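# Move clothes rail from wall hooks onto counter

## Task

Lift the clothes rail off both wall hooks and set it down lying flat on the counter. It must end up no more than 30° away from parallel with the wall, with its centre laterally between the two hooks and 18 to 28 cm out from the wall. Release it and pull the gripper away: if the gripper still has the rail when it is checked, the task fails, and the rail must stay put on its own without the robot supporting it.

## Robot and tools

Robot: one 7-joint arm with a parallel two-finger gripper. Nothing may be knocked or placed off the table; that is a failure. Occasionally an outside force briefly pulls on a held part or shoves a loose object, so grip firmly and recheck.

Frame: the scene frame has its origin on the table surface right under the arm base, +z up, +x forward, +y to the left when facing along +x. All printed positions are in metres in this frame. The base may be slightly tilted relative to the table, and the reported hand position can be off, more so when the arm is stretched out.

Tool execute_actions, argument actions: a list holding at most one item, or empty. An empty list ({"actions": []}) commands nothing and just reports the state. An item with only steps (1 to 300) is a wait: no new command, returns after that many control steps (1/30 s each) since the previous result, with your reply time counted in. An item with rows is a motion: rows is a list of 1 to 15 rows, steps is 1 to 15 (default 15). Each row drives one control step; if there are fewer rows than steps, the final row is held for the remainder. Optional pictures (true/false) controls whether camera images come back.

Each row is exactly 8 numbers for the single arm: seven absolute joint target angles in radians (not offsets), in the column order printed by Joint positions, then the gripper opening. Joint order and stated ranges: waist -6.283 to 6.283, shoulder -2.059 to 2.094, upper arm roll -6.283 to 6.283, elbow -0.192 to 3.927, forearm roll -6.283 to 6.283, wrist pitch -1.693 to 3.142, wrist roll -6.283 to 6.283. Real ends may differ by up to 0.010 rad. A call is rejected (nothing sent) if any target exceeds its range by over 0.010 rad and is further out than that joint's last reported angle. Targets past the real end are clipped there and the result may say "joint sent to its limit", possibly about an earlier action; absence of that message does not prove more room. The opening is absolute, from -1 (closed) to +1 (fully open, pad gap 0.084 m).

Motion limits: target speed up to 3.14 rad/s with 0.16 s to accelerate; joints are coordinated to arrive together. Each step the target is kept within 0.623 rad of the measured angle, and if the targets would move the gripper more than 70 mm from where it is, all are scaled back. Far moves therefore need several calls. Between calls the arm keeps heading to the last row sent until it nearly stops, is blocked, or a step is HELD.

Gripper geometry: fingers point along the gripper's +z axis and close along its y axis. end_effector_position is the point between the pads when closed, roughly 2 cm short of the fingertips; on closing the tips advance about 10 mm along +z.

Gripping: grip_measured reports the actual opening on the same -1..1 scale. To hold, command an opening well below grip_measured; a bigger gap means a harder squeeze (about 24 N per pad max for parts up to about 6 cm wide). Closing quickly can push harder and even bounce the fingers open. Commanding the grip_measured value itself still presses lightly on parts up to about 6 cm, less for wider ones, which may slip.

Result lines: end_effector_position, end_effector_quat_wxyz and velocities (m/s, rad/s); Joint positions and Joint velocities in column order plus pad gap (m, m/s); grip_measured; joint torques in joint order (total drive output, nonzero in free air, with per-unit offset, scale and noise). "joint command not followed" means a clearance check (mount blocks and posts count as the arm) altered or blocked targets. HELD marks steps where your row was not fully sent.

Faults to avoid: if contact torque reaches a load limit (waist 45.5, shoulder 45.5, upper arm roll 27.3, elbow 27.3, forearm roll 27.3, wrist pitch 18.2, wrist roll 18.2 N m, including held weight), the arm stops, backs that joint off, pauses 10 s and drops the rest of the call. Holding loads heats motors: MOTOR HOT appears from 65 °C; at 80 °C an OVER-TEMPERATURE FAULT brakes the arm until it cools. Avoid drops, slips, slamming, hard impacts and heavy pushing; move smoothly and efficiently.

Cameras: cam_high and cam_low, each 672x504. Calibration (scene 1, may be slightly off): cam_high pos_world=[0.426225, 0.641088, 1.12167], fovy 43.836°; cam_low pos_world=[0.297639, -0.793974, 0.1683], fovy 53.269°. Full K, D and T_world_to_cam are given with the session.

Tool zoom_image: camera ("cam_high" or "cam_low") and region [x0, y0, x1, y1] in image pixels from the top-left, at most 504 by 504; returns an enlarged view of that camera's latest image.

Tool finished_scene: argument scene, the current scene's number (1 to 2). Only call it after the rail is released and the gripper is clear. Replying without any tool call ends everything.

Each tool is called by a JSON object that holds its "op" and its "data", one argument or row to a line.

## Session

{"op": "execute_actions", "data": {
  "actions": []
}}

Scene clock: 0.00 s of 4700.00 s.
end_effector_position=(+0.0318, +0.4303, +0.2285) grip_measured=+1.00 end_effector_quat_wxyz=(-0.038, +0.920, -0.344, -0.187) end_effector_velocity=(+0.000, +0.000, +0.000) end_effector_angular_velocity=(+0.000, +0.000, -0.001)
Joint positions: [ 1.384 -0.3    0.348  0.367  0.363  0.227  1.938  0.084]
Joint velocities: [ 0.     0.    -0.     0.001  0.     0.     0.    -0.   ]
Joint torques (N m, as the arm reports them, + toward a larger angle): no reading
Motor temperatures (°C, as the motors report them): [28 30 28 30 27 30 27]

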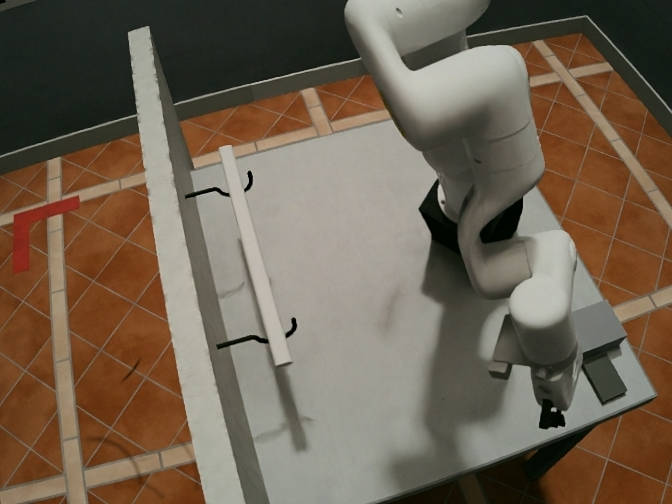

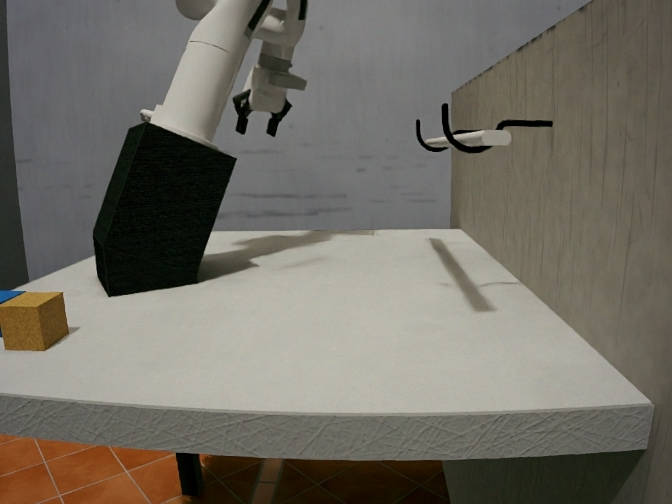

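{"op": "execute_actions", "data": {
  "actions": [
    {"rows":[[1.384,-1.046,-0.065,-0.023,0.069,0.758,1.481,1],[1.384,-1.046,-0.065,-0.023,0.069,0.758,1.481,1],[1.384,-1.046,-0.065,-0.023,0.069,0.758,1.481,1],[1.384,-1.046,-0.065,-0.023,0.069,0.758,1.481,1],[1.384,-1.046,-0.065,-0.023,0.069,0.758,1.481,1],[1.384,-1.046,-0.065,-0.023,0.069,0.758,1.481,1],[1.384,-1.046,-0.065,-0.023,0.069,0.758,1.481,1],[1.384,-1.046,-0.065,-0.023,0.069,0.758,1.481,1],[-0.077,-1.046,-0.065,-0.023,0.069,0.758,1.481,1]],"steps":15}
  ],
  "pictures": false
}}

{"op": "execute_actions", "data": {
  "actions": [
    {"steps":60}
  ],
  "pictures": false
}}

Scene clock: 18.40 s of 4700.00 s.
end_effector_position=(+0.1305, +0.3232, +0.2313) grip_measured=+1.00 end_effector_quat_wxyz=(-0.011, +0.942, -0.308, -0.131) end_effector_velocity=(+0.300, -0.296, -0.094) end_effector_angular_velocity=(-0.483, -0.169, -0.627)
Joint positions: [ 1.259 -0.713  0.12   0.155  0.202  0.522  1.685  0.084]
Joint velocities: [-1.022 -0.548 -0.357 -0.359 -0.249  0.444 -0.377 -0.   ]
Joint torques (N m, as the arm reports them, + toward a larger angle): [ 2.86 -8.82  3.01  9.05 -0.29 -0.86 -0.77]
Motor temperatures (°C, as the motors report them): [28 31 28 34 27 30 27]
Steps of this call (steps 1 to 90: nothing new was sent; then 14.90 s passed at rest; steps 91 to 105: all 15 steps of this action). Readings (joint positions):
91: [1.384 -0.300 0.348 0.367 0.363 0.227 1.938]
92: [1.384 -0.302 0.346 0.366 0.362 0.229 1.936]
94: [1.385 -0.332 0.327 0.347 0.346 0.258 1.911]
98: [1.384 -0.490 0.227 0.253 0.277 0.382 1.805]
105: the state above

Scene clock: 20.40 s of 4700.00 s.
end_effector_position=(+0.2712, -0.0161, +0.2412) grip_measured=+1.00 end_effector_quat_wxyz=(-0.083, -0.648, +0.755, -0.057) end_effector_velocity=(-0.000, -0.000, -0.000) end_effector_angular_velocity=(+0.001, +0.000, -0.002)
Joint positions: [-0.077 -1.046 -0.065 -0.023  0.069  0.758  1.481  0.084]
Joint velocities: [-0.    -0.    -0.001 -0.    -0.     0.001  0.001 -0.   ]
Joint torques (N m, as the arm reports them, + toward a larger angle): [ 1.64 -1.07 -1.76 12.78  0.07 -1.11 -0.42]
Motor temperatures (°C, as the motors report them): [28 31 28 34 27 30 27]
Steps of this call (steps 1 to 60: the robot went on to your last target). Readings (joint positions):
1: [1.225 -0.732 0.108 0.143 0.194 0.537 1.672]
2: [1.190 -0.752 0.097 0.131 0.187 0.551 1.661]
4: [1.118 -0.788 0.078 0.113 0.172 0.576 1.639]
8: [0.961 -0.852 0.042 0.079 0.146 0.621 1.599]
60: the state above
The arm was judged still, so your last target was given up. Only a new action makes it travel on or press farther. Fingers that are still opening or closing keep moving.

{"op": "execute_actions", "data": {
  "actions": [
    {"rows":[[-0.077,-0.57,-0.065,0.455,0.069,0.745,1.481,1]],"steps":15}
  ],
  "pictures": false
}}

{"op": "execute_actions", "data": {
  "actions": [
    {"steps":30}
  ]
}}

Scene clock: 24.37 s of 4700.00 s.
end_effector_position=(+0.3947, -0.0360, +0.2905) grip_measured=+1.00 end_effector_quat_wxyz=(-0.087, -0.643, +0.758, -0.071) end_effector_velocity=(+0.116, -0.028, +0.015) end_effector_angular_velocity=(-0.024, +0.013, -0.013)
Joint positions: [-0.077 -0.609 -0.065  0.417  0.069  0.745  1.481  0.084]
Joint velocities: [-0.001  0.425 -0.001  0.407 -0.    -0.005 -0.001 -0.   ]
Joint torques (N m, as the arm reports them, + toward a larger angle): [ -1.01 -11.2   -4.96   9.6   -0.07  -0.71  -0.26]
Motor temperatures (°C, as the motors report them): [28 30 28 36 27 30 27]
Steps of this call (steps 1 to 90: nothing new was sent; then 0.47 s passed at rest; steps 91 to 105: all 15 steps of this action). Readings (joint positions):
91: [-0.077 -1.046 -0.065 -0.023 0.069 0.758 1.481]
92: [-0.077 -1.044 -0.065 -0.021 0.069 0.758 1.481]
94: [-0.077 -1.013 -0.065 0.007 0.069 0.758 1.481]
98: [-0.077 -0.853 -0.065 0.173 0.069 0.752 1.481]
105: the state above

Scene clock: 25.37 s of 4700.00 s.
end_effector_position=(+0.4057, -0.0386, +0.2919) grip_measured=+1.00 end_effector_quat_wxyz=(-0.088, -0.642, +0.758, -0.072) end_effector_velocity=(+0.000, -0.000, +0.000) end_effector_angular_velocity=(-0.000, -0.001, -0.000)
Joint positions: [-0.077 -0.57  -0.065  0.455  0.069  0.745  1.481  0.084]
Joint velocities: [-0.     0.     0.     0.     0.    -0.001  0.    -0.   ]
Joint torques (N m, as the arm reports them, + toward a larger angle): [-1.5  -8.3  -4.99 12.86 -0.07 -1.02 -0.38]
Motor temperatures (°C, as the motors report them): [28 30 28 36 27 30 27]
Steps of this call (steps 1 to 30: the robot went on to your last target). Readings (joint positions):
1: [-0.077 -0.598 -0.065 0.427 0.069 0.745 1.481]
2: [-0.077 -0.590 -0.065 0.434 0.069 0.745 1.481]
4: [-0.077 -0.581 -0.065 0.443 0.069 0.746 1.481]
8: [-0.077 -0.574 -0.065 0.451 0.069 0.745 1.481]
30: the state above
The arm was judged still, so your last target was given up. Only a new action makes it travel on or press farther. Fingers that are still opening or closing keep moving.

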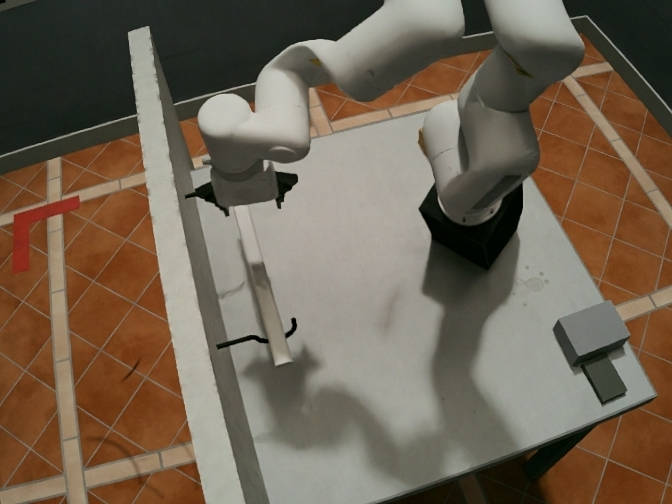

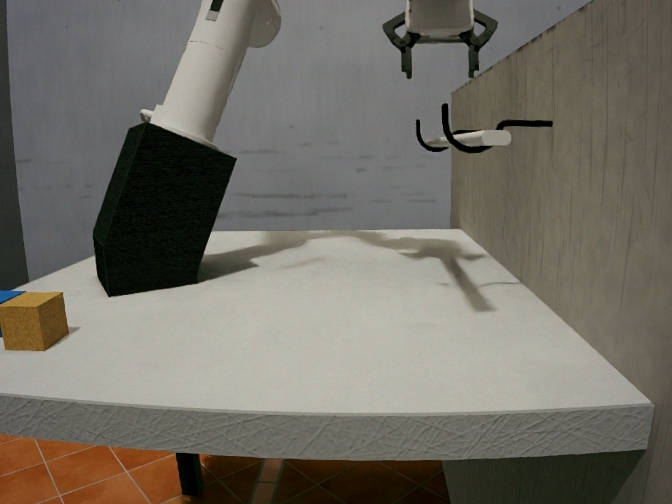

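{"op": "execute_actions", "data": {
  "actions": [
    {"rows":[[0.045,-0.236,-0.065,0.38,0.069,0.29,1.481,1]],"steps":15}
  ],
  "pictures": false
}}

{"op": "execute_actions", "data": {
  "actions": [
    {"steps":25}
  ]
}}

Scene clock: 30.43 s of 4700.00 s.
end_effector_position=(+0.4100, -0.0348, +0.1895) grip_measured=+1.00 end_effector_quat_wxyz=(+0.086, +0.679, -0.725, +0.084) end_effector_velocity=(+0.032, +0.000, -0.026) end_effector_angular_velocity=(-0.020, -0.112, +0.064)
Joint positions: [ 0.039 -0.252 -0.064  0.382  0.069  0.315  1.481  0.084]
Joint velocities: [ 0.055  0.138 -0.015  0.004  0.001 -0.262 -0.001  0.   ]
Joint torques (N m, as the arm reports them, + toward a larger angle): [ -2.68 -12.57  -5.08   9.95   0.47  -0.81  -0.37]
Motor temperatures (°C, as the motors report them): [28 30 28 37 27 30 27]
Steps of this call (steps 1 to 90: nothing new was sent; then 1.57 s passed at rest; steps 91 to 105: all 15 steps of this action). Readings (joint positions):
91: [-0.077 -0.570 -0.065 0.455 0.069 0.745 1.481]
92: [-0.076 -0.569 -0.065 0.455 0.069 0.742 1.481]
94: [-0.068 -0.547 -0.066 0.452 0.069 0.708 1.481]
98: [-0.018 -0.408 -0.065 0.419 0.069 0.524 1.481]
105: the state above

Scene clock: 31.27 s of 4700.00 s.
end_effector_position=(+0.4110, -0.0344, +0.1856) grip_measured=+1.00 end_effector_quat_wxyz=(+0.084, +0.681, -0.723, +0.086) end_effector_velocity=(-0.000, -0.000, -0.000) end_effector_angular_velocity=(+0.000, -0.000, -0.000)
Joint positions: [ 0.045 -0.236 -0.065  0.38   0.069  0.29   1.481  0.084]
Joint velocities: [ 0.     0.    -0.001 -0.     0.    -0.001 -0.    -0.   ]
Joint torques (N m, as the arm reports them, + toward a larger angle): [ -2.44 -11.43  -4.89   9.11   0.49  -1.1   -0.41]
Motor temperatures (°C, as the motors report them): [28 31 28 37 27 30 27]
Steps of this call (steps 1 to 25: the robot went on to your last target). Readings (joint positions):
1: [0.041 -0.248 -0.065 0.382 0.069 0.308 1.481]
2: [0.042 -0.245 -0.065 0.382 0.069 0.302 1.481]
4: [0.043 -0.242 -0.065 0.382 0.069 0.296 1.481]
8: [0.044 -0.238 -0.065 0.381 0.069 0.292 1.481]
25: the state above

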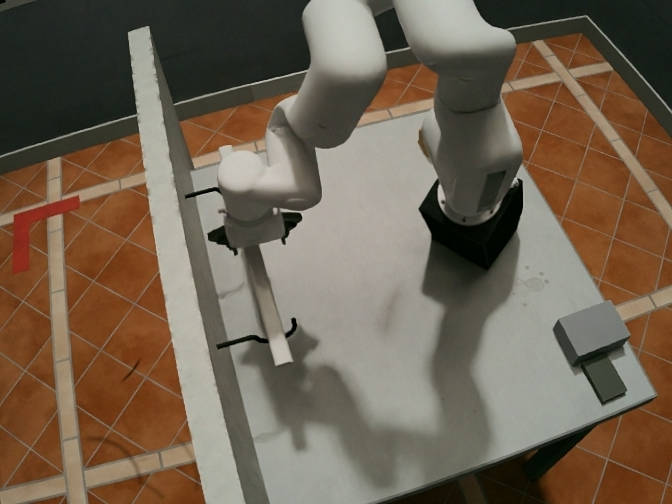

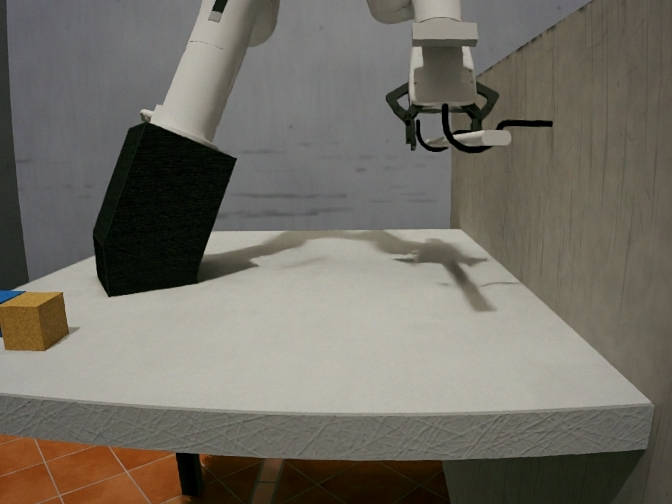

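{"op": "execute_actions", "data": {
  "actions": [
    {"rows":[[0.045,-0.236,-0.065,0.38,0.069,0.29,1.481,-1]],"steps":15}
  ],
  "pictures": false
}}

{"op": "execute_actions", "data": {
  "actions": [
    {"steps":15}
  ],
  "pictures": false
}}

Scene clock: 36.80 s of 4700.00 s.
end_effector_position=(+0.4190, -0.0342, +0.1896) grip_measured=-0.34 end_effector_quat_wxyz=(+0.078, +0.681, -0.722, +0.094) end_effector_velocity=(+0.000, +0.000, -0.002) end_effector_angular_velocity=(+0.001, +0.003, -0.003)
Joint positions: [ 0.045 -0.239 -0.065  0.39   0.069  0.284  1.481  0.029]
Joint velocities: [0.001 0.008 0.    0.004 0.001 0.    0.003 0.   ]
Joint torques (N m, as the arm reports them, + toward a larger angle): [-2.18 -5.19 -4.73 -3.59  0.62  4.22 -0.05]
Motor temperatures (°C, as the motors report them): [28 31 28 36 27 30 27]
Steps of this call (steps 1 to 15: the robot went on to your last target; steps 16 to 90: nothing new was sent; then 2.03 s passed at rest; steps 91 to 105: all 15 steps of this action). Readings (joint positions):
91: [0.045 -0.236 -0.065 0.380 0.069 0.290 1.481]
92: [0.045 -0.236 -0.065 0.380 0.069 0.290 1.481]
94: [0.045 -0.236 -0.065 0.380 0.069 0.290 1.481]
98: [0.045 -0.238 -0.065 0.387 0.069 0.286 1.481]
105: the state above

Scene clock: 37.30 s of 4700.00 s.
end_effector_position=(+0.4191, -0.0343, +0.1891) grip_measured=-0.34 end_effector_quat_wxyz=(+0.079, +0.681, -0.722, +0.093) end_effector_velocity=(+0.000, -0.000, -0.000) end_effector_angular_velocity=(-0.000, -0.000, -0.000)
Joint positions: [ 0.045 -0.236 -0.065  0.392  0.069  0.284  1.481  0.029]
Joint velocities: [-0.001  0.001 -0.     0.001  0.    -0.001 -0.     0.   ]
Joint torques (N m, as the arm reports them, + toward a larger angle): [-2.15 -4.11 -4.7  -3.93  0.76  4.31  0.13]
Motor temperatures (°C, as the motors report them): [28 31 28 36 27 30 27]
Steps of this call (steps 1 to 15: the robot went on to your last target). Readings (joint positions):
1: [0.045 -0.238 -0.065 0.390 0.069 0.284 1.481]
2: [0.045 -0.238 -0.065 0.391 0.069 0.284 1.481]
4: [0.045 -0.238 -0.065 0.391 0.069 0.284 1.481]
8: [0.045 -0.237 -0.065 0.391 0.069 0.284 1.481]
15: the state above
The arm was judged still, so your last target was given up. Only a new action makes it travel on or press farther. Fingers that are still opening or closing keep moving.

{"op": "execute_actions", "data": {
  "actions": [
    {"rows":[[-0.077,-0.57,-0.065,0.475,0.069,0.76,1.481,-1]],"steps":15}
  ],
  "pictures": false
}}

{"op": "execute_actions", "data": {
  "actions": [
    {"steps":25}
  ]
}}

Scene clock: 40.43 s of 4700.00 s.
end_effector_position=(+0.4125, -0.0386, +0.2916) grip_measured=-0.34 end_effector_quat_wxyz=(-0.086, -0.644, +0.756, -0.075) end_effector_velocity=(-0.029, +0.009, +0.048) end_effector_angular_velocity=(+0.016, +0.069, -0.042)
Joint positions: [-0.071 -0.552 -0.066  0.469  0.069  0.732  1.481  0.029]
Joint velocities: [-0.061 -0.169  0.019  0.031 -0.002  0.282 -0.003  0.   ]
Joint torques (N m, as the arm reports them, + toward a larger angle): [ 0.3  -6.53 -4.98 10.37  0.77  0.09  0.18]
Motor temperatures (°C, as the motors report them): [28 31 28 36 27 31 27]
Steps of this call (steps 1 to 79: nothing new was sent; steps 80 to 94: all 15 steps of this action). Readings (joint positions):
80: [0.045 -0.236 -0.065 0.392 0.069 0.284 1.481]
81: [0.044 -0.237 -0.065 0.392 0.069 0.286 1.481]
83: [0.037 -0.257 -0.063 0.394 0.069 0.322 1.481]
87: [-0.012 -0.389 -0.064 0.419 0.069 0.515 1.481]
94: the state above

Scene clock: 41.27 s of 4700.00 s.
end_effector_position=(+0.4111, -0.0377, +0.2978) grip_measured=-1.00 end_effector_quat_wxyz=(-0.087, -0.643, +0.757, -0.074) end_effector_velocity=(+0.000, +0.000, +0.000) end_effector_angular_velocity=(-0.000, -0.001, -0.001)
Joint positions: [-0.077 -0.57  -0.065  0.475  0.069  0.76   1.481  0.   ]
Joint velocities: [ 0.    -0.     0.     0.    -0.    -0.     0.001  0.   ]
Joint torques (N m, as the arm reports them, + toward a larger angle): [-1.65 -8.5  -4.99 12.84  0.08 -1.05 -0.41]
Motor temperatures (°C, as the motors report them): [28 31 28 36 27 31 27]
Steps of this call (steps 1 to 25: the robot went on to your last target). Readings (joint positions):
1: [-0.073 -0.556 -0.066 0.470 0.069 0.740 1.481]
2: [-0.074 -0.560 -0.065 0.470 0.069 0.746 1.481]
4: [-0.075 -0.564 -0.065 0.471 0.069 0.754 1.481]
8: [-0.076 -0.567 -0.065 0.472 0.070 0.760 1.482]
25: the state above

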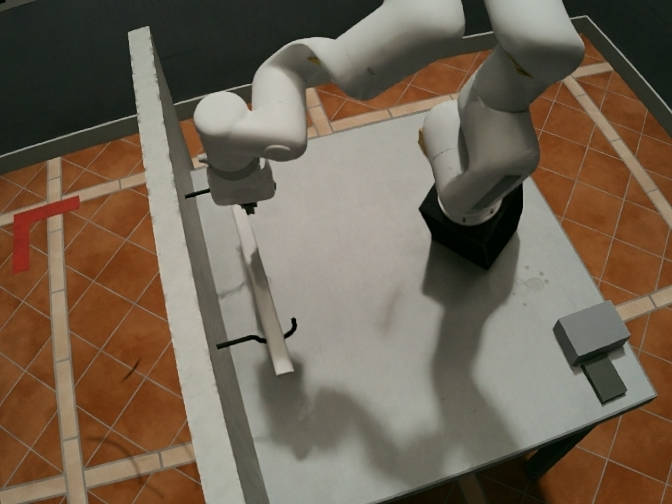

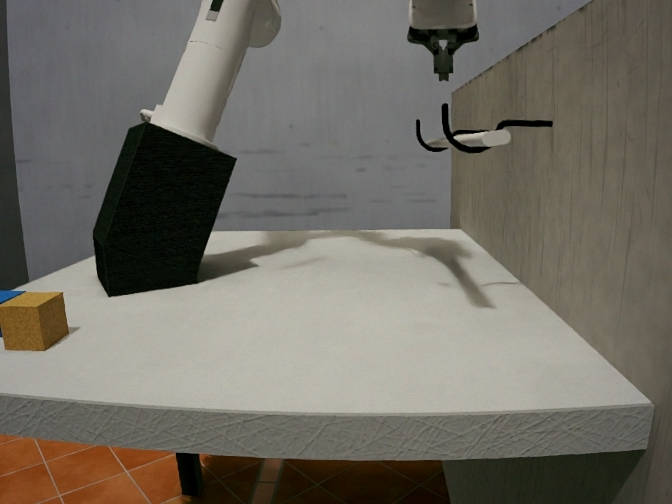

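{"op": "execute_actions", "data": {
  "actions": [
    {"rows":[[0.053,-0.19,-0.065,0.395,0.069,0.245,1.481,1]],"steps":15}
  ],
  "pictures": false
}}

{"op": "execute_actions", "data": {
  "actions": [
    {"steps":25}
  ],
  "pictures": false
}}

{"op": "execute_actions", "data": {
  "actions": [
    {"rows":[[0.053,-0.19,-0.065,0.395,0.069,0.245,1.481,-1]],"steps":15}
  ]
}}

Scene clock: 47.50 s of 4700.00 s.
end_effector_position=(+0.4163, -0.0357, +0.1831) grip_measured=+1.00 end_effector_quat_wxyz=(+0.085, +0.681, -0.722, +0.088) end_effector_velocity=(+0.017, +0.002, -0.060) end_effector_angular_velocity=(-0.024, -0.096, +0.088)
Joint positions: [ 0.045 -0.213 -0.064  0.397  0.069  0.283  1.481  0.084]
Joint velocities: [ 0.086  0.238 -0.014 -0.029  0.001 -0.386  0.     0.   ]
Joint torques (N m, as the arm reports them, + toward a larger angle): [ -3.37 -15.3   -5.79  11.41   0.27  -1.33  -0.37]
Motor temperatures (°C, as the motors report them): [28 31 28 37 27 31 27]
Steps of this call (steps 1 to 15: the robot went on to your last target; steps 16 to 90: nothing new was sent; then 2.73 s passed at rest; steps 91 to 105: all 15 steps of this action). Readings (joint positions):
91: [-0.077 -0.570 -0.065 0.475 0.069 0.760 1.481]
92: [-0.077 -0.569 -0.065 0.475 0.069 0.757 1.481]
94: [-0.069 -0.547 -0.066 0.472 0.069 0.723 1.481]
98: [-0.021 -0.408 -0.065 0.441 0.069 0.540 1.481]
105: the state above

Scene clock: 48.33 s of 4700.00 s.
end_effector_position=(+0.4181, -0.0354, +0.1775) grip_measured=+1.00 end_effector_quat_wxyz=(+0.081, +0.684, -0.719, +0.092) end_effector_velocity=(-0.000, +0.000, -0.000) end_effector_angular_velocity=(+0.000, +0.001, +0.002)
Joint positions: [ 0.053 -0.19  -0.065  0.395  0.069  0.245  1.481  0.084]
Joint velocities: [ 0.001  0.    -0.001 -0.     0.    -0.    -0.001 -0.   ]
Joint torques (N m, as the arm reports them, + toward a larger angle): [ -2.61 -11.63  -4.88   8.66   0.33  -1.19  -0.31]
Motor temperatures (°C, as the motors report them): [28 31 28 37 27 31 27]
Steps of this call (steps 1 to 25: the robot went on to your last target). Readings (joint positions):
1: [0.047 -0.207 -0.064 0.397 0.069 0.272 1.481]
2: [0.049 -0.203 -0.065 0.397 0.069 0.264 1.481]
4: [0.050 -0.198 -0.065 0.397 0.069 0.254 1.481]
8: [0.052 -0.193 -0.065 0.396 0.069 0.247 1.481]
25: the state above

Scene clock: 48.83 s of 4700.00 s.
end_effector_position=(+0.4219, -0.0351, +0.1794) grip_measured=-0.34 end_effector_quat_wxyz=(+0.078, +0.684, -0.719, +0.096) end_effector_velocity=(-0.003, +0.000, -0.001) end_effector_angular_velocity=(+0.001, +0.006, -0.005)
Joint positions: [ 0.053 -0.192 -0.065  0.4    0.069  0.242  1.481  0.029]
Joint velocities: [ 0.001  0.001 -0.001 -0.003  0.001  0.002  0.002  0.   ]
Joint torques (N m, as the arm reports them, + toward a larger angle): [-2.77 -7.56 -5.14  0.99  0.56  1.73  0.07]
Motor temperatures (°C, as the motors report them): [28 31 28 37 27 31 27]
Steps of this call (steps 1 to 15: all 15 steps of this action). Readings (joint positions):
1: [0.053 -0.190 -0.065 0.395 0.069 0.245 1.481]
2: [0.053 -0.190 -0.065 0.395 0.069 0.245 1.481]
4: [0.053 -0.190 -0.065 0.395 0.069 0.245 1.481]
8: [0.053 -0.191 -0.065 0.399 0.069 0.243 1.481]
15: the state above

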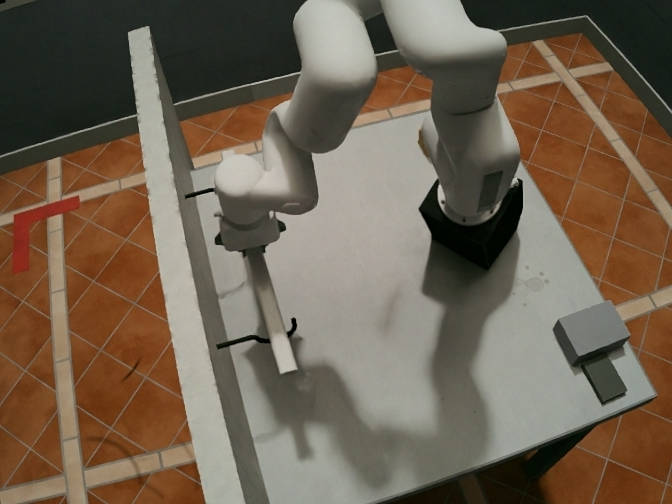

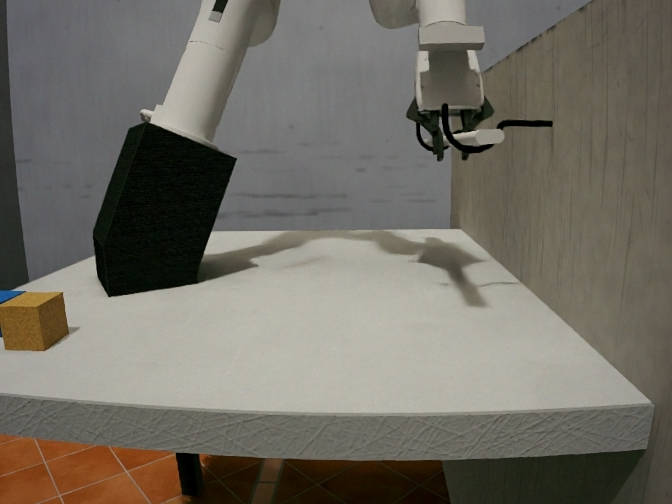

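{"op": "execute_actions", "data": {
  "actions": [
    {"steps":15}
  ],
  "pictures": false
}}

Scene clock: 52.23 s of 4700.00 s.
end_effector_position=(+0.4212, -0.0353, +0.1788) grip_measured=-0.34 end_effector_quat_wxyz=(+0.079, +0.684, -0.719, +0.095) end_effector_velocity=(-0.000, -0.000, +0.000) end_effector_angular_velocity=(-0.000, +0.000, +0.001)
Joint positions: [ 0.053 -0.19  -0.065  0.4    0.069  0.244  1.481  0.029]
Joint velocities: [-0.001 -0.     0.     0.    -0.     0.    -0.002 -0.   ]
Joint torques (N m, as the arm reports them, + toward a larger angle): [-3.41 -4.61 -5.88 -2.1   1.06  3.06  0.14]
Motor temperatures (°C, as the motors report them): [28 31 28 36 27 31 27]
Steps of this call (steps 1 to 15: the robot went on to your last target; steps 16 to 90: nothing new was sent; then 0.40 s passed at rest). Readings (joint positions):
1: [0.053 -0.192 -0.065 0.400 0.069 0.242 1.481]
2: [0.053 -0.192 -0.065 0.399 0.069 0.242 1.481]
4: [0.053 -0.192 -0.065 0.399 0.069 0.242 1.481]
8: [0.053 -0.191 -0.065 0.399 0.069 0.243 1.481]
90: the state above
The arm was judged still, so your last target was given up. Only a new action makes it travel on or press farther. Fingers that are still opening or closing keep moving.

{"op": "execute_actions", "data": {
  "actions": [
    {"rows":[[-0.077,-0.57,-0.065,0.475,0.069,0.76,1.481,-1]],"steps":15}
  ],
  "pictures": false
}}

{"op": "execute_actions", "data": {
  "actions": [
    {"steps":25}
  ],
  "pictures": false
}}

Scene clock: 55.40 s of 4700.00 s.
end_effector_position=(+0.4142, -0.0389, +0.2902) grip_measured=-0.48 end_effector_quat_wxyz=(-0.085, -0.645, +0.756, -0.076) end_effector_velocity=(-0.035, +0.013, +0.080) end_effector_angular_velocity=(+0.027, +0.062, -0.077)
Joint positions: [-0.069 -0.545 -0.067  0.47   0.069  0.722  1.481  0.023]
Joint velocities: [-0.088 -0.27   0.015  0.05   0.006  0.407  0.007 -0.173]
Joint torques (N m, as the arm reports them, + toward a larger angle): [ 0.08 -3.96 -3.85  9.47  0.2  -0.87 -0.18]
Motor temperatures (°C, as the motors report them): [28 31 28 35 27 31 27]
Steps of this call (steps 1 to 80: nothing new was sent; steps 81 to 95: all 15 steps of this action). Readings (joint positions):
81: [0.053 -0.190 -0.065 0.400 0.069 0.244 1.481]
82: [0.053 -0.191 -0.065 0.400 0.069 0.246 1.481]
84: [0.045 -0.211 -0.064 0.401 0.069 0.282 1.481]
88: [-0.003 -0.349 -0.065 0.421 0.069 0.473 1.481]
95: the state above

Scene clock: 56.23 s of 4700.00 s.
end_effector_position=(+0.4111, -0.0377, +0.2977) grip_measured=-0.61 end_effector_quat_wxyz=(-0.087, -0.643, +0.757, -0.074) end_effector_velocity=(+0.000, -0.000, +0.000) end_effector_angular_velocity=(-0.000, -0.001, -0.002)
Joint positions: [-0.077 -0.57  -0.065  0.475  0.069  0.76   1.481  0.017]
Joint velocities: [-0.001 -0.001 -0.001  0.    -0.     0.001  0.001 -0.   ]
Joint torques (N m, as the arm reports them, + toward a larger angle): [-2.7  -9.05 -6.03 12.39 -0.03  0.31  0.41]
Motor temperatures (°C, as the motors report them): [28 31 28 35 27 31 27]
Steps of this call (steps 1 to 25: the robot went on to your last target). Readings (joint positions):
1: [-0.071 -0.552 -0.066 0.470 0.069 0.734 1.481]
2: [-0.072 -0.556 -0.065 0.470 0.069 0.741 1.481]
4: [-0.074 -0.561 -0.064 0.472 0.069 0.750 1.481]
8: [-0.076 -0.566 -0.064 0.474 0.069 0.757 1.481]
25: the state above

{"op": "execute_actions", "data": {
  "actions": [
    {"rows":[[-0.10,-1.046,-0.065,-0.023,0.069,0.758,1.481,-1]],"steps":15}
  ],
  "pictures": false
}}

{"op": "execute_actions", "data": {
  "actions": [
    {"steps":30}
  ]
}}

Scene clock: 60.13 s of 4700.00 s.
end_effector_position=(+0.2893, -0.0225, +0.2543) grip_measured=+0.19 end_effector_quat_wxyz=(-0.080, -0.645, +0.757, -0.068) end_effector_velocity=(-0.178, +0.012, -0.114) end_effector_angular_velocity=(+0.040, +0.087, +0.001)
Joint positions: [-0.096 -1.    -0.064  0.034  0.068  0.749  1.474  0.052]
Joint velocities: [-0.021 -0.533 -0.002 -0.628  0.001 -0.004 -0.025  0.066]
Joint torques (N m, as the arm reports them, + toward a larger angle): [-4.36  7.27 -5.28  6.91  1.71  4.92  3.35]
Motor temperatures (°C, as the motors report them): [28 31 28 36 27 31 27]
Steps of this call (steps 1 to 15: the robot went on to your last target; steps 16 to 90: nothing new was sent; then 0.40 s passed at rest; steps 91 to 105: all 15 steps of this action). Readings (joint positions):
91: [-0.077 -0.570 -0.065 0.475 0.069 0.760 1.481]
92: [-0.077 -0.572 -0.065 0.473 0.069 0.760 1.481]
94: [-0.079 -0.601 -0.065 0.444 0.069 0.758 1.481]
98: [-0.086 -0.758 -0.065 0.285 0.068 0.755 1.479]
105: the state above

Scene clock: 61.13 s of 4700.00 s.
end_effector_position=(+0.2746, -0.0220, +0.2448) grip_measured=+0.32 end_effector_quat_wxyz=(-0.081, -0.644, +0.758, -0.065) end_effector_velocity=(+0.000, +0.000, +0.000) end_effector_angular_velocity=(-0.000, -0.000, -0.001)
Joint positions: [-0.1   -1.046 -0.065 -0.019  0.069  0.748  1.472  0.058]
Joint velocities: [ 0.    -0.     0.     0.    -0.     0.     0.002 -0.   ]
Joint torques (N m, as the arm reports them, + toward a larger angle): [-4.3   3.95 -4.69  2.31  1.61  4.87  3.12]
Motor temperatures (°C, as the motors report them): [28 31 28 36 27 31 27]
Steps of this call (steps 1 to 30: the robot went on to your last target). Readings (joint positions):
1: [-0.097 -1.014 -0.064 0.017 0.068 0.749 1.473]
2: [-0.097 -1.024 -0.064 0.006 0.069 0.749 1.473]
4: [-0.098 -1.034 -0.065 -0.007 0.069 0.749 1.472]
8: [-0.099 -1.042 -0.065 -0.016 0.069 0.748 1.472]
30: the state above
The arm was judged still, so your last target was given up. Only a new action makes it travel on or press farther. Fingers that are still opening or closing keep moving.

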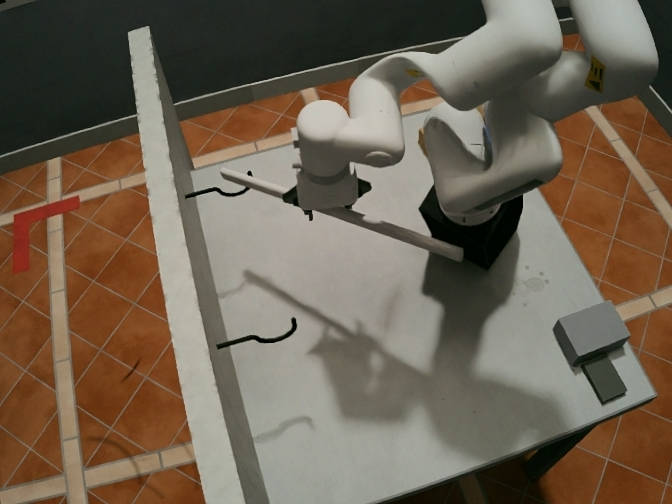

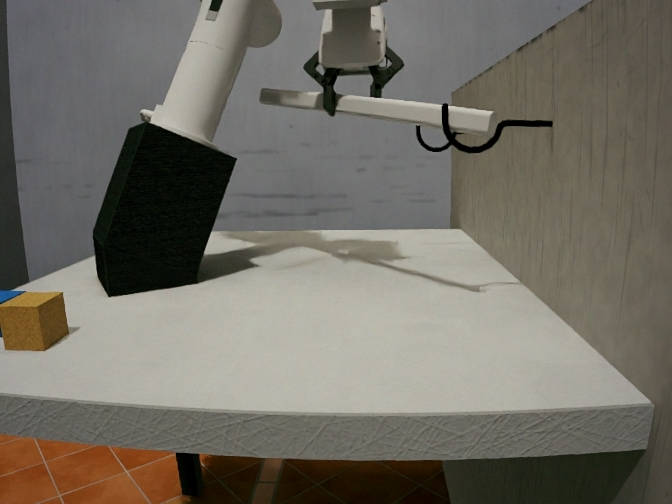

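{"op": "execute_actions", "data": {
  "actions": [
    {"rows":[[-0.10,-1.046,-0.065,-0.023,0.069,0.758,1.481,-1]],"steps":15}
  ],
  "pictures": false
}}

Scene clock: 66.73 s of 4700.00 s.
end_effector_position=(+0.2746, -0.0220, +0.2448) grip_measured=+0.32 end_effector_quat_wxyz=(-0.081, -0.644, +0.758, -0.065) end_effector_velocity=(-0.000, -0.000, +0.000) end_effector_angular_velocity=(-0.000, +0.001, +0.001)
Joint positions: [-0.1   -1.046 -0.065 -0.019  0.069  0.748  1.472  0.058]
Joint velocities: [-0.001  0.     0.001  0.     0.     0.001 -0.001  0.   ]
Joint torques (N m, as the arm reports them, + toward a larger angle): [-3.94  3.85 -4.58  2.39  1.69  4.95  3.17]
Motor temperatures (°C, as the motors report them): [28 30 28 34 27 32 28]
Steps of this call (steps 1 to 90: nothing new was sent; then 2.10 s passed at rest; steps 91 to 105: all 15 steps of this action). Readings (joint positions):
91: [-0.100 -1.046 -0.065 -0.019 0.069 0.748 1.472]
92: [-0.100 -1.046 -0.065 -0.019 0.069 0.748 1.472]
94: [-0.100 -1.046 -0.065 -0.019 0.069 0.748 1.472]
98: [-0.100 -1.046 -0.065 -0.019 0.069 0.748 1.472]
105: the state above

{"op": "execute_actions", "data": {
  "actions": [
    {"rows":[[-0.151,-0.70,-0.065,0.595,0.069,1.04,1.481,-1]],"steps":15}
  ],
  "pictures": false
}}

{"op": "execute_actions", "data": {
  "actions": [
    {"steps":30}
  ]
}}

Scene clock: 75.43 s of 4700.00 s.
end_effector_position=(+0.3714, -0.0326, +0.3399) grip_measured=-0.76 end_effector_quat_wxyz=(-0.092, -0.624, +0.774, -0.062) end_effector_velocity=(+0.274, -0.031, +0.257) end_effector_angular_velocity=(-0.064, -0.054, -0.075)
Joint positions: [-0.141 -0.779 -0.067  0.444  0.069  0.975  1.479  0.011]
Joint velocities: [-0.092  0.661  0.007  1.238 -0.004  0.538  0.02  -0.22 ]
Joint torques (N m, as the arm reports them, + toward a larger angle): [ 0.06 -5.41 -4.51 13.63 -0.21 -1.09 -0.53]
Motor temperatures (°C, as the motors report them): [28 30 28 33 27 34 28]
Steps of this call (steps 1 to 15: the robot went on to your last target; steps 16 to 90: nothing new was sent; then 5.20 s passed at rest; steps 91 to 105: all 15 steps of this action). Readings (joint positions):
91: [-0.100 -1.046 -0.065 -0.019 0.069 0.748 1.472]
92: [-0.100 -1.045 -0.065 -0.018 0.069 0.750 1.471]
94: [-0.102 -1.027 -0.065 0.008 0.069 0.768 1.471]
98: [-0.116 -0.934 -0.066 0.160 0.071 0.848 1.472]
105: the state above

Scene clock: 76.43 s of 4700.00 s.
end_effector_position=(+0.4045, -0.0358, +0.3709) grip_measured=-1.00 end_effector_quat_wxyz=(-0.092, -0.621, +0.776, -0.067) end_effector_velocity=(+0.000, +0.000, -0.000) end_effector_angular_velocity=(-0.000, -0.000, -0.002)
Joint positions: [-0.151 -0.7   -0.065  0.595  0.069  1.04   1.481  0.   ]
Joint velocities: [-0.     0.     0.001  0.    -0.     0.     0.002  0.   ]
Joint torques (N m, as the arm reports them, + toward a larger angle): [-0.92 -7.43 -5.53 14.26 -0.36 -1.03 -0.29]
Motor temperatures (°C, as the motors report them): [28 30 28 34 27 34 28]
Steps of this call (steps 1 to 30: the robot went on to your last target). Readings (joint positions):
1: [-0.144 -0.758 -0.066 0.485 0.069 0.992 1.480]
2: [-0.146 -0.740 -0.066 0.519 0.069 1.006 1.480]
4: [-0.149 -0.720 -0.066 0.560 0.069 1.022 1.481]
8: [-0.151 -0.705 -0.065 0.583 0.069 1.036 1.481]
30: the state above
The arm was judged still, so your last target was given up. Only a new action makes it travel on or press farther. Fingers that are still opening or closing keep moving.

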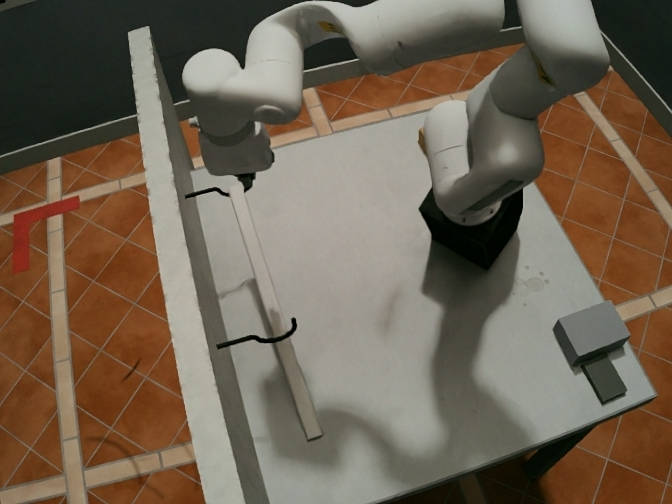

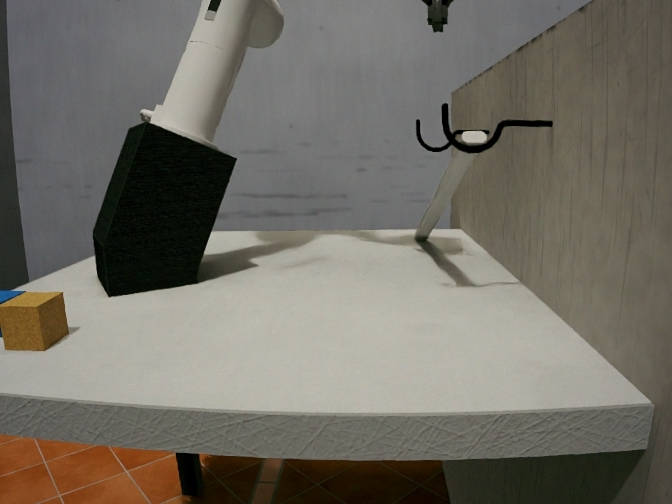

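{"op": "zoom_image", "data": {
  "camera": "cam_low",
  "region": [360, 60, 560, 260]
}}

{"op": "zoom_image", "data": {
  "camera": "cam_high",
  "region": [150, 120, 400, 460]
}}

Region (360, 60, 560, 260) of cam_low's 672x504 image, scaled by 2.520, with more detail than that image has.

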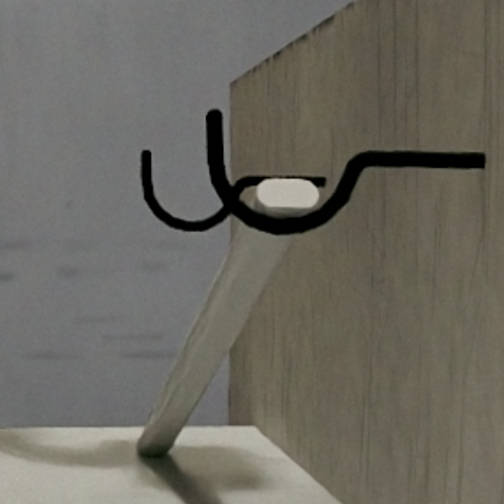

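Region (150, 120, 400, 460) of cam_high's 672x504 image, scaled by 1.482, with more detail than that image has; it fills the left 371 columns of this view, and the rest is white.

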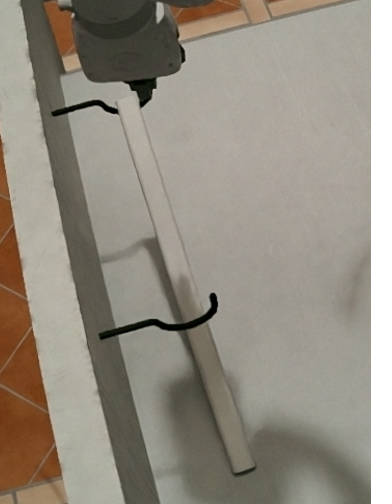

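{"op": "execute_actions", "data": {
  "actions": [
    {"rows":[[0.169,-0.438,-0.065,0.308,0.069,0.406,1.62,1]],"steps":15}
  ],
  "pictures": false
}}

{"op": "execute_actions", "data": {
  "actions": [
    {"steps":30}
  ],
  "pictures": false
}}

Scene clock: 107.97 s of 4700.00 s.
end_effector_position=(+0.4040, +0.0114, +0.2344) grip_measured=+1.00 end_effector_quat_wxyz=(-0.067, -0.665, +0.740, -0.068) end_effector_velocity=(-0.103, +0.145, -0.302) end_effector_angular_velocity=(+0.093, -0.018, +0.309)
Joint positions: [ 0.107 -0.488 -0.065  0.364  0.069  0.531  1.593  0.084]
Joint velocities: [ 0.633  0.524  0.011 -0.578 -0.001 -1.217  0.267 -0.   ]
Joint torques (N m, as the arm reports them, + toward a larger angle): [ -4.54 -11.22  -4.35  12.02   0.29  -0.63  -0.3 ]
Motor temperatures (°C, as the motors report them): [28 30 28 41 27 32 28]
Steps of this call (steps 1 to 90: nothing new was sent; then 28.03 s passed at rest; steps 91 to 105: all 15 steps of this action). Readings (joint positions):
91: [-0.151 -0.700 -0.065 0.595 0.069 1.040 1.481]
92: [-0.150 -0.699 -0.065 0.594 0.069 1.037 1.482]
94: [-0.134 -0.688 -0.067 0.582 0.069 1.003 1.489]
98: [-0.050 -0.617 -0.065 0.504 0.069 0.840 1.525]
105: the state above

Scene clock: 108.97 s of 4700.00 s.
end_effector_position=(+0.3943, +0.0255, +0.2073) grip_measured=+1.00 end_effector_quat_wxyz=(+0.059, +0.676, -0.731, +0.068) end_effector_velocity=(+0.000, +0.000, -0.000) end_effector_angular_velocity=(-0.000, +0.000, +0.001)
Joint positions: [ 0.169 -0.438 -0.065  0.308  0.069  0.406  1.62   0.084]
Joint velocities: [ 0.     0.     0.001  0.     0.    -0.     0.    -0.   ]
Joint torques (N m, as the arm reports them, + toward a larger angle): [-1.01 -9.49 -3.55 10.23  0.16 -1.13 -0.29]
Motor temperatures (°C, as the motors report them): [28 30 28 41 27 32 28]
Steps of this call (steps 1 to 30: the robot went on to your last target). Readings (joint positions):
1: [0.126 -0.473 -0.064 0.346 0.069 0.495 1.601]
2: [0.139 -0.461 -0.063 0.332 0.069 0.469 1.606]
4: [0.154 -0.449 -0.064 0.319 0.069 0.438 1.613]
8: [0.165 -0.442 -0.065 0.313 0.069 0.414 1.618]
30: the state above
The arm was judged still, so your last target was given up. Only a new action makes it travel on or press farther. Fingers that are still opening or closing keep moving.

{"op": "execute_actions", "data": {
  "actions": [
    {"rows":[[0.234,0.06,-0.065,0.37,0.069,-0.045,1.68,1]],"steps":15}
  ],
  "pictures": false
}}

{"op": "execute_actions", "data": {
  "actions": [
    {"steps":30}
  ]
}}

Scene clock: 112.80 s of 4700.00 s.
end_effector_position=(+0.3961, +0.0128, +0.1058) grip_measured=+1.00 end_effector_quat_wxyz=(+0.069, +0.676, -0.729, +0.085) end_effector_velocity=(+0.027, -0.006, -0.042) end_effector_angular_velocity=(-0.016, -0.105, +0.014)
Joint positions: [ 0.231  0.035 -0.065  0.364  0.069 -0.018  1.676  0.084]
Joint velocities: [ 0.032  0.242 -0.01   0.065  0.001 -0.28   0.035  0.   ]
Joint torques (N m, as the arm reports them, + toward a larger angle): [ -2.58 -15.7   -4.59   5.48   0.47  -0.98  -0.33]
Motor temperatures (°C, as the motors report them): [28 31 28 40 27 32 28]
Steps of this call (steps 1 to 90: nothing new was sent; then 0.33 s passed at rest; steps 91 to 105: all 15 steps of this action). Readings (joint positions):
91: [0.169 -0.438 -0.065 0.308 0.069 0.406 1.620]
92: [0.169 -0.436 -0.065 0.308 0.069 0.404 1.620]
94: [0.173 -0.406 -0.066 0.314 0.069 0.373 1.624]
98: [0.199 -0.206 -0.065 0.338 0.069 0.196 1.648]
105: the state above

Scene clock: 113.80 s of 4700.00 s.
end_effector_position=(+0.3976, +0.0123, +0.1010) grip_measured=+1.00 end_effector_quat_wxyz=(+0.067, +0.676, -0.729, +0.088) end_effector_velocity=(-0.000, -0.000, +0.000) end_effector_angular_velocity=(-0.000, +0.000, -0.000)
Joint positions: [ 0.234  0.06  -0.065  0.37   0.069 -0.045  1.68   0.084]
Joint velocities: [ 0.     0.    -0.001  0.    -0.     0.    -0.     0.   ]
Joint torques (N m, as the arm reports them, + toward a larger angle): [ -2.27 -12.57  -4.66   5.24   0.65  -0.97  -0.38]
Motor temperatures (°C, as the motors report them): [28 31 28 40 27 32 28]
Steps of this call (steps 1 to 30: the robot went on to your last target). Readings (joint positions):
1: [0.232 0.041 -0.065 0.366 0.069 -0.026 1.677]
2: [0.232 0.046 -0.065 0.368 0.069 -0.031 1.678]
4: [0.233 0.051 -0.065 0.370 0.069 -0.038 1.679]
8: [0.234 0.057 -0.065 0.370 0.069 -0.043 1.680]
30: the state above
The arm was judged still, so your last target was given up. Only a new action makes it travel on or press farther. Fingers that are still opening or closing keep moving.

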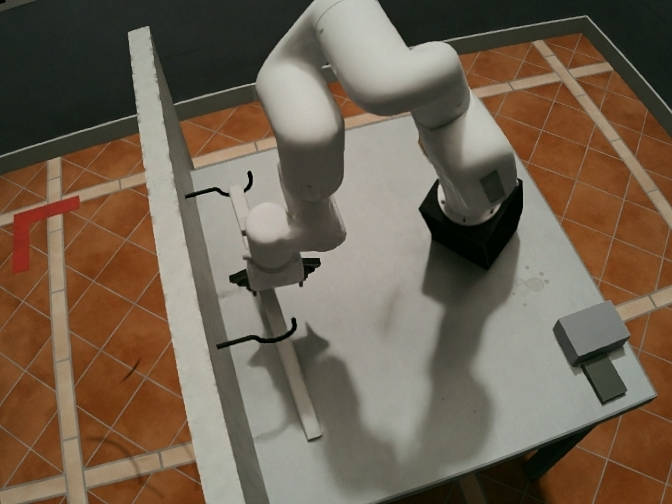

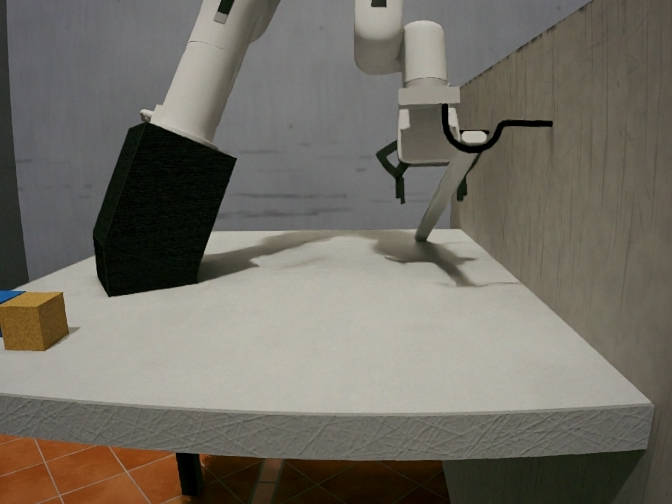

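{"op": "execute_actions", "data": {
  "actions": [
    {"rows":[[0.234,0.06,-0.065,0.37,0.069,-0.045,1.68,-1]],"steps":15}
  ],
  "pictures": false
}}

{"op": "execute_actions", "data": {
  "actions": [
    {"steps":15}
  ],
  "pictures": false
}}

Scene clock: 118.33 s of 4700.00 s.
end_effector_position=(+0.3978, +0.0124, +0.1011) grip_measured=-0.24 end_effector_quat_wxyz=(+0.067, +0.676, -0.729, +0.088) end_effector_velocity=(-0.000, +0.000, -0.000) end_effector_angular_velocity=(+0.000, +0.000, -0.002)
Joint positions: [ 0.234  0.06  -0.065  0.37   0.069 -0.045  1.68   0.034]
Joint velocities: [ 0.001  0.001  0.001 -0.     0.001 -0.     0.002  0.   ]
Joint torques (N m, as the arm reports them, + toward a larger angle): [ -2.54 -12.3   -4.88   4.39   1.01  -0.63   0.15]
Motor temperatures (°C, as the motors report them): [28 31 28 38 27 31 28]
Steps of this call (steps 1 to 90: nothing new was sent; then 1.03 s passed at rest; steps 91 to 105: all 15 steps of this action). Readings (joint positions):
91: [0.234 0.060 -0.065 0.370 0.069 -0.045 1.680]
92: [0.234 0.060 -0.065 0.370 0.069 -0.045 1.680]
94: [0.234 0.059 -0.065 0.372 0.069 -0.046 1.680]
98: [0.234 0.060 -0.065 0.370 0.069 -0.045 1.680]
105: the state above

Scene clock: 118.83 s of 4700.00 s.
end_effector_position=(+0.3977, +0.0124, +0.1011) grip_measured=-0.24 end_effector_quat_wxyz=(+0.067, +0.676, -0.729, +0.088) end_effector_velocity=(-0.000, -0.001, +0.000) end_effector_angular_velocity=(-0.001, -0.000, -0.002)
Joint positions: [ 0.234  0.06  -0.065  0.37   0.069 -0.045  1.68   0.034]
Joint velocities: [-0.     0.    -0.001  0.     0.     0.    -0.     0.   ]
Joint torques (N m, as the arm reports them, + toward a larger angle): [ -2.97 -11.63  -5.22   3.9    1.13  -0.54   0.2 ]
Motor temperatures (°C, as the motors report them): [28 31 28 38 27 31 28]
Steps of this call (steps 1 to 15: the robot went on to your last target). Readings (joint positions):
1: [0.234 0.060 -0.065 0.370 0.069 -0.045 1.680]
2: [0.234 0.060 -0.065 0.370 0.069 -0.045 1.680]
4: [0.234 0.060 -0.065 0.370 0.069 -0.045 1.680]
8: [0.234 0.060 -0.065 0.370 0.069 -0.045 1.680]
15: the state above
The arm was judged still, so your last target was given up. Only a new action makes it travel on or press farther. Fingers that are still opening or closing keep moving.

{"op": "execute_actions", "data": {
  "actions": [
    {"rows":[[0.20,-0.19,-0.065,0.339,0.069,0.18,1.65,-1]],"steps":15}
  ],
  "pictures": false
}}

{"op": "execute_actions", "data": {
  "actions": [
    {"steps":20}
  ]
}}

Scene clock: 122.60 s of 4700.00 s.
end_effector_position=(+0.4011, +0.0181, +0.1536) grip_measured=-0.34 end_effector_quat_wxyz=(+0.064, +0.674, -0.732, +0.078) end_effector_velocity=(-0.001, +0.002, +0.010) end_effector_angular_velocity=(+0.004, +0.008, +0.005)
Joint positions: [ 0.201 -0.183 -0.065  0.338  0.069  0.175  1.651  0.029]
Joint velocities: [-0.006 -0.05   0.002 -0.004 -0.001  0.053 -0.01  -0.   ]
Joint torques (N m, as the arm reports them, + toward a larger angle): [ -1.96 -12.9   -4.19   8.72   0.46  -1.26  -0.42]
Motor temperatures (°C, as the motors report them): [28 31 28 37 27 31 28]
Steps of this call (steps 1 to 90: nothing new was sent; then 0.27 s passed at rest; steps 91 to 105: all 15 steps of this action). Readings (joint positions):
91: [0.234 0.060 -0.065 0.370 0.069 -0.045 1.680]
92: [0.234 0.058 -0.065 0.370 0.069 -0.043 1.680]
94: [0.230 0.030 -0.064 0.363 0.069 -0.011 1.676]
98: [0.209 -0.124 -0.066 0.348 0.069 0.118 1.659]
105: the state above

Scene clock: 123.27 s of 4700.00 s.
end_effector_position=(+0.4026, +0.0185, +0.1556) grip_measured=-0.34 end_effector_quat_wxyz=(+0.063, +0.674, -0.732, +0.079) end_effector_velocity=(+0.001, +0.000, +0.001) end_effector_angular_velocity=(+0.000, -0.003, +0.001)
Joint positions: [ 0.2   -0.19  -0.065  0.339  0.069  0.18   1.65   0.029]
Joint velocities: [ 0.001 -0.001 -0.001  0.001  0.    -0.001 -0.001  0.   ]
Joint torques (N m, as the arm reports them, + toward a larger angle): [ -2.27 -12.15  -4.44   8.49   0.32  -1.29  -0.4 ]
Motor temperatures (°C, as the motors report them): [28 31 28 37 27 31 28]
Steps of this call (steps 1 to 15: the robot went on to your last target; steps 16 to 20: nothing new was sent). Readings (joint positions):
1: [0.201 -0.184 -0.065 0.338 0.069 0.177 1.651]
2: [0.200 -0.186 -0.065 0.338 0.069 0.178 1.651]
4: [0.200 -0.187 -0.065 0.339 0.069 0.179 1.650]
8: [0.200 -0.189 -0.065 0.339 0.069 0.180 1.650]
20: the state above
The arm was judged still, so your last target was given up. Only a new action makes it travel on or press farther. Fingers that are still opening or closing keep moving.

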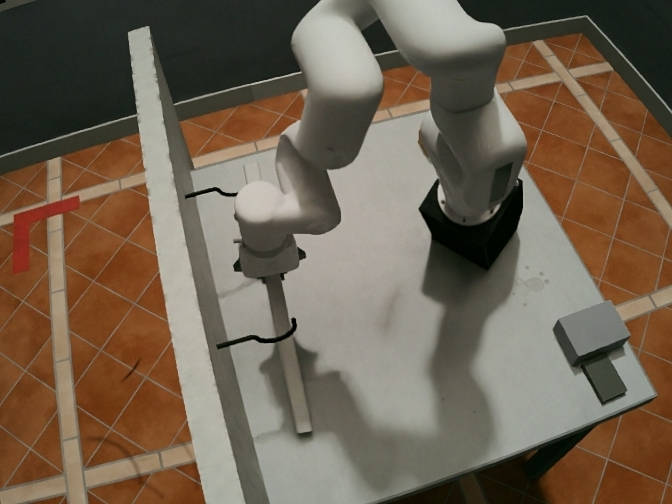

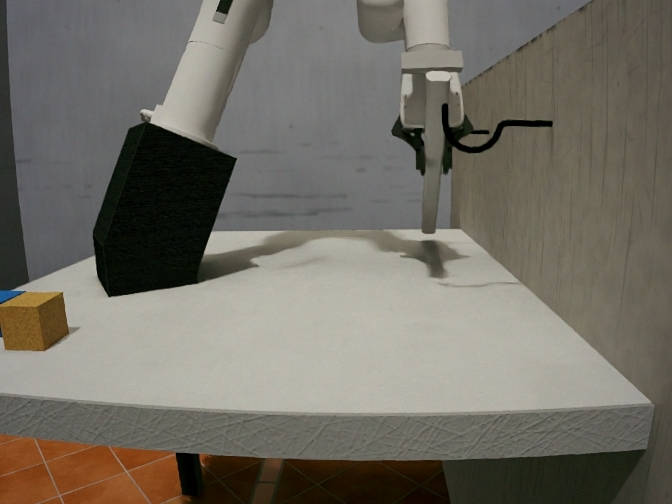

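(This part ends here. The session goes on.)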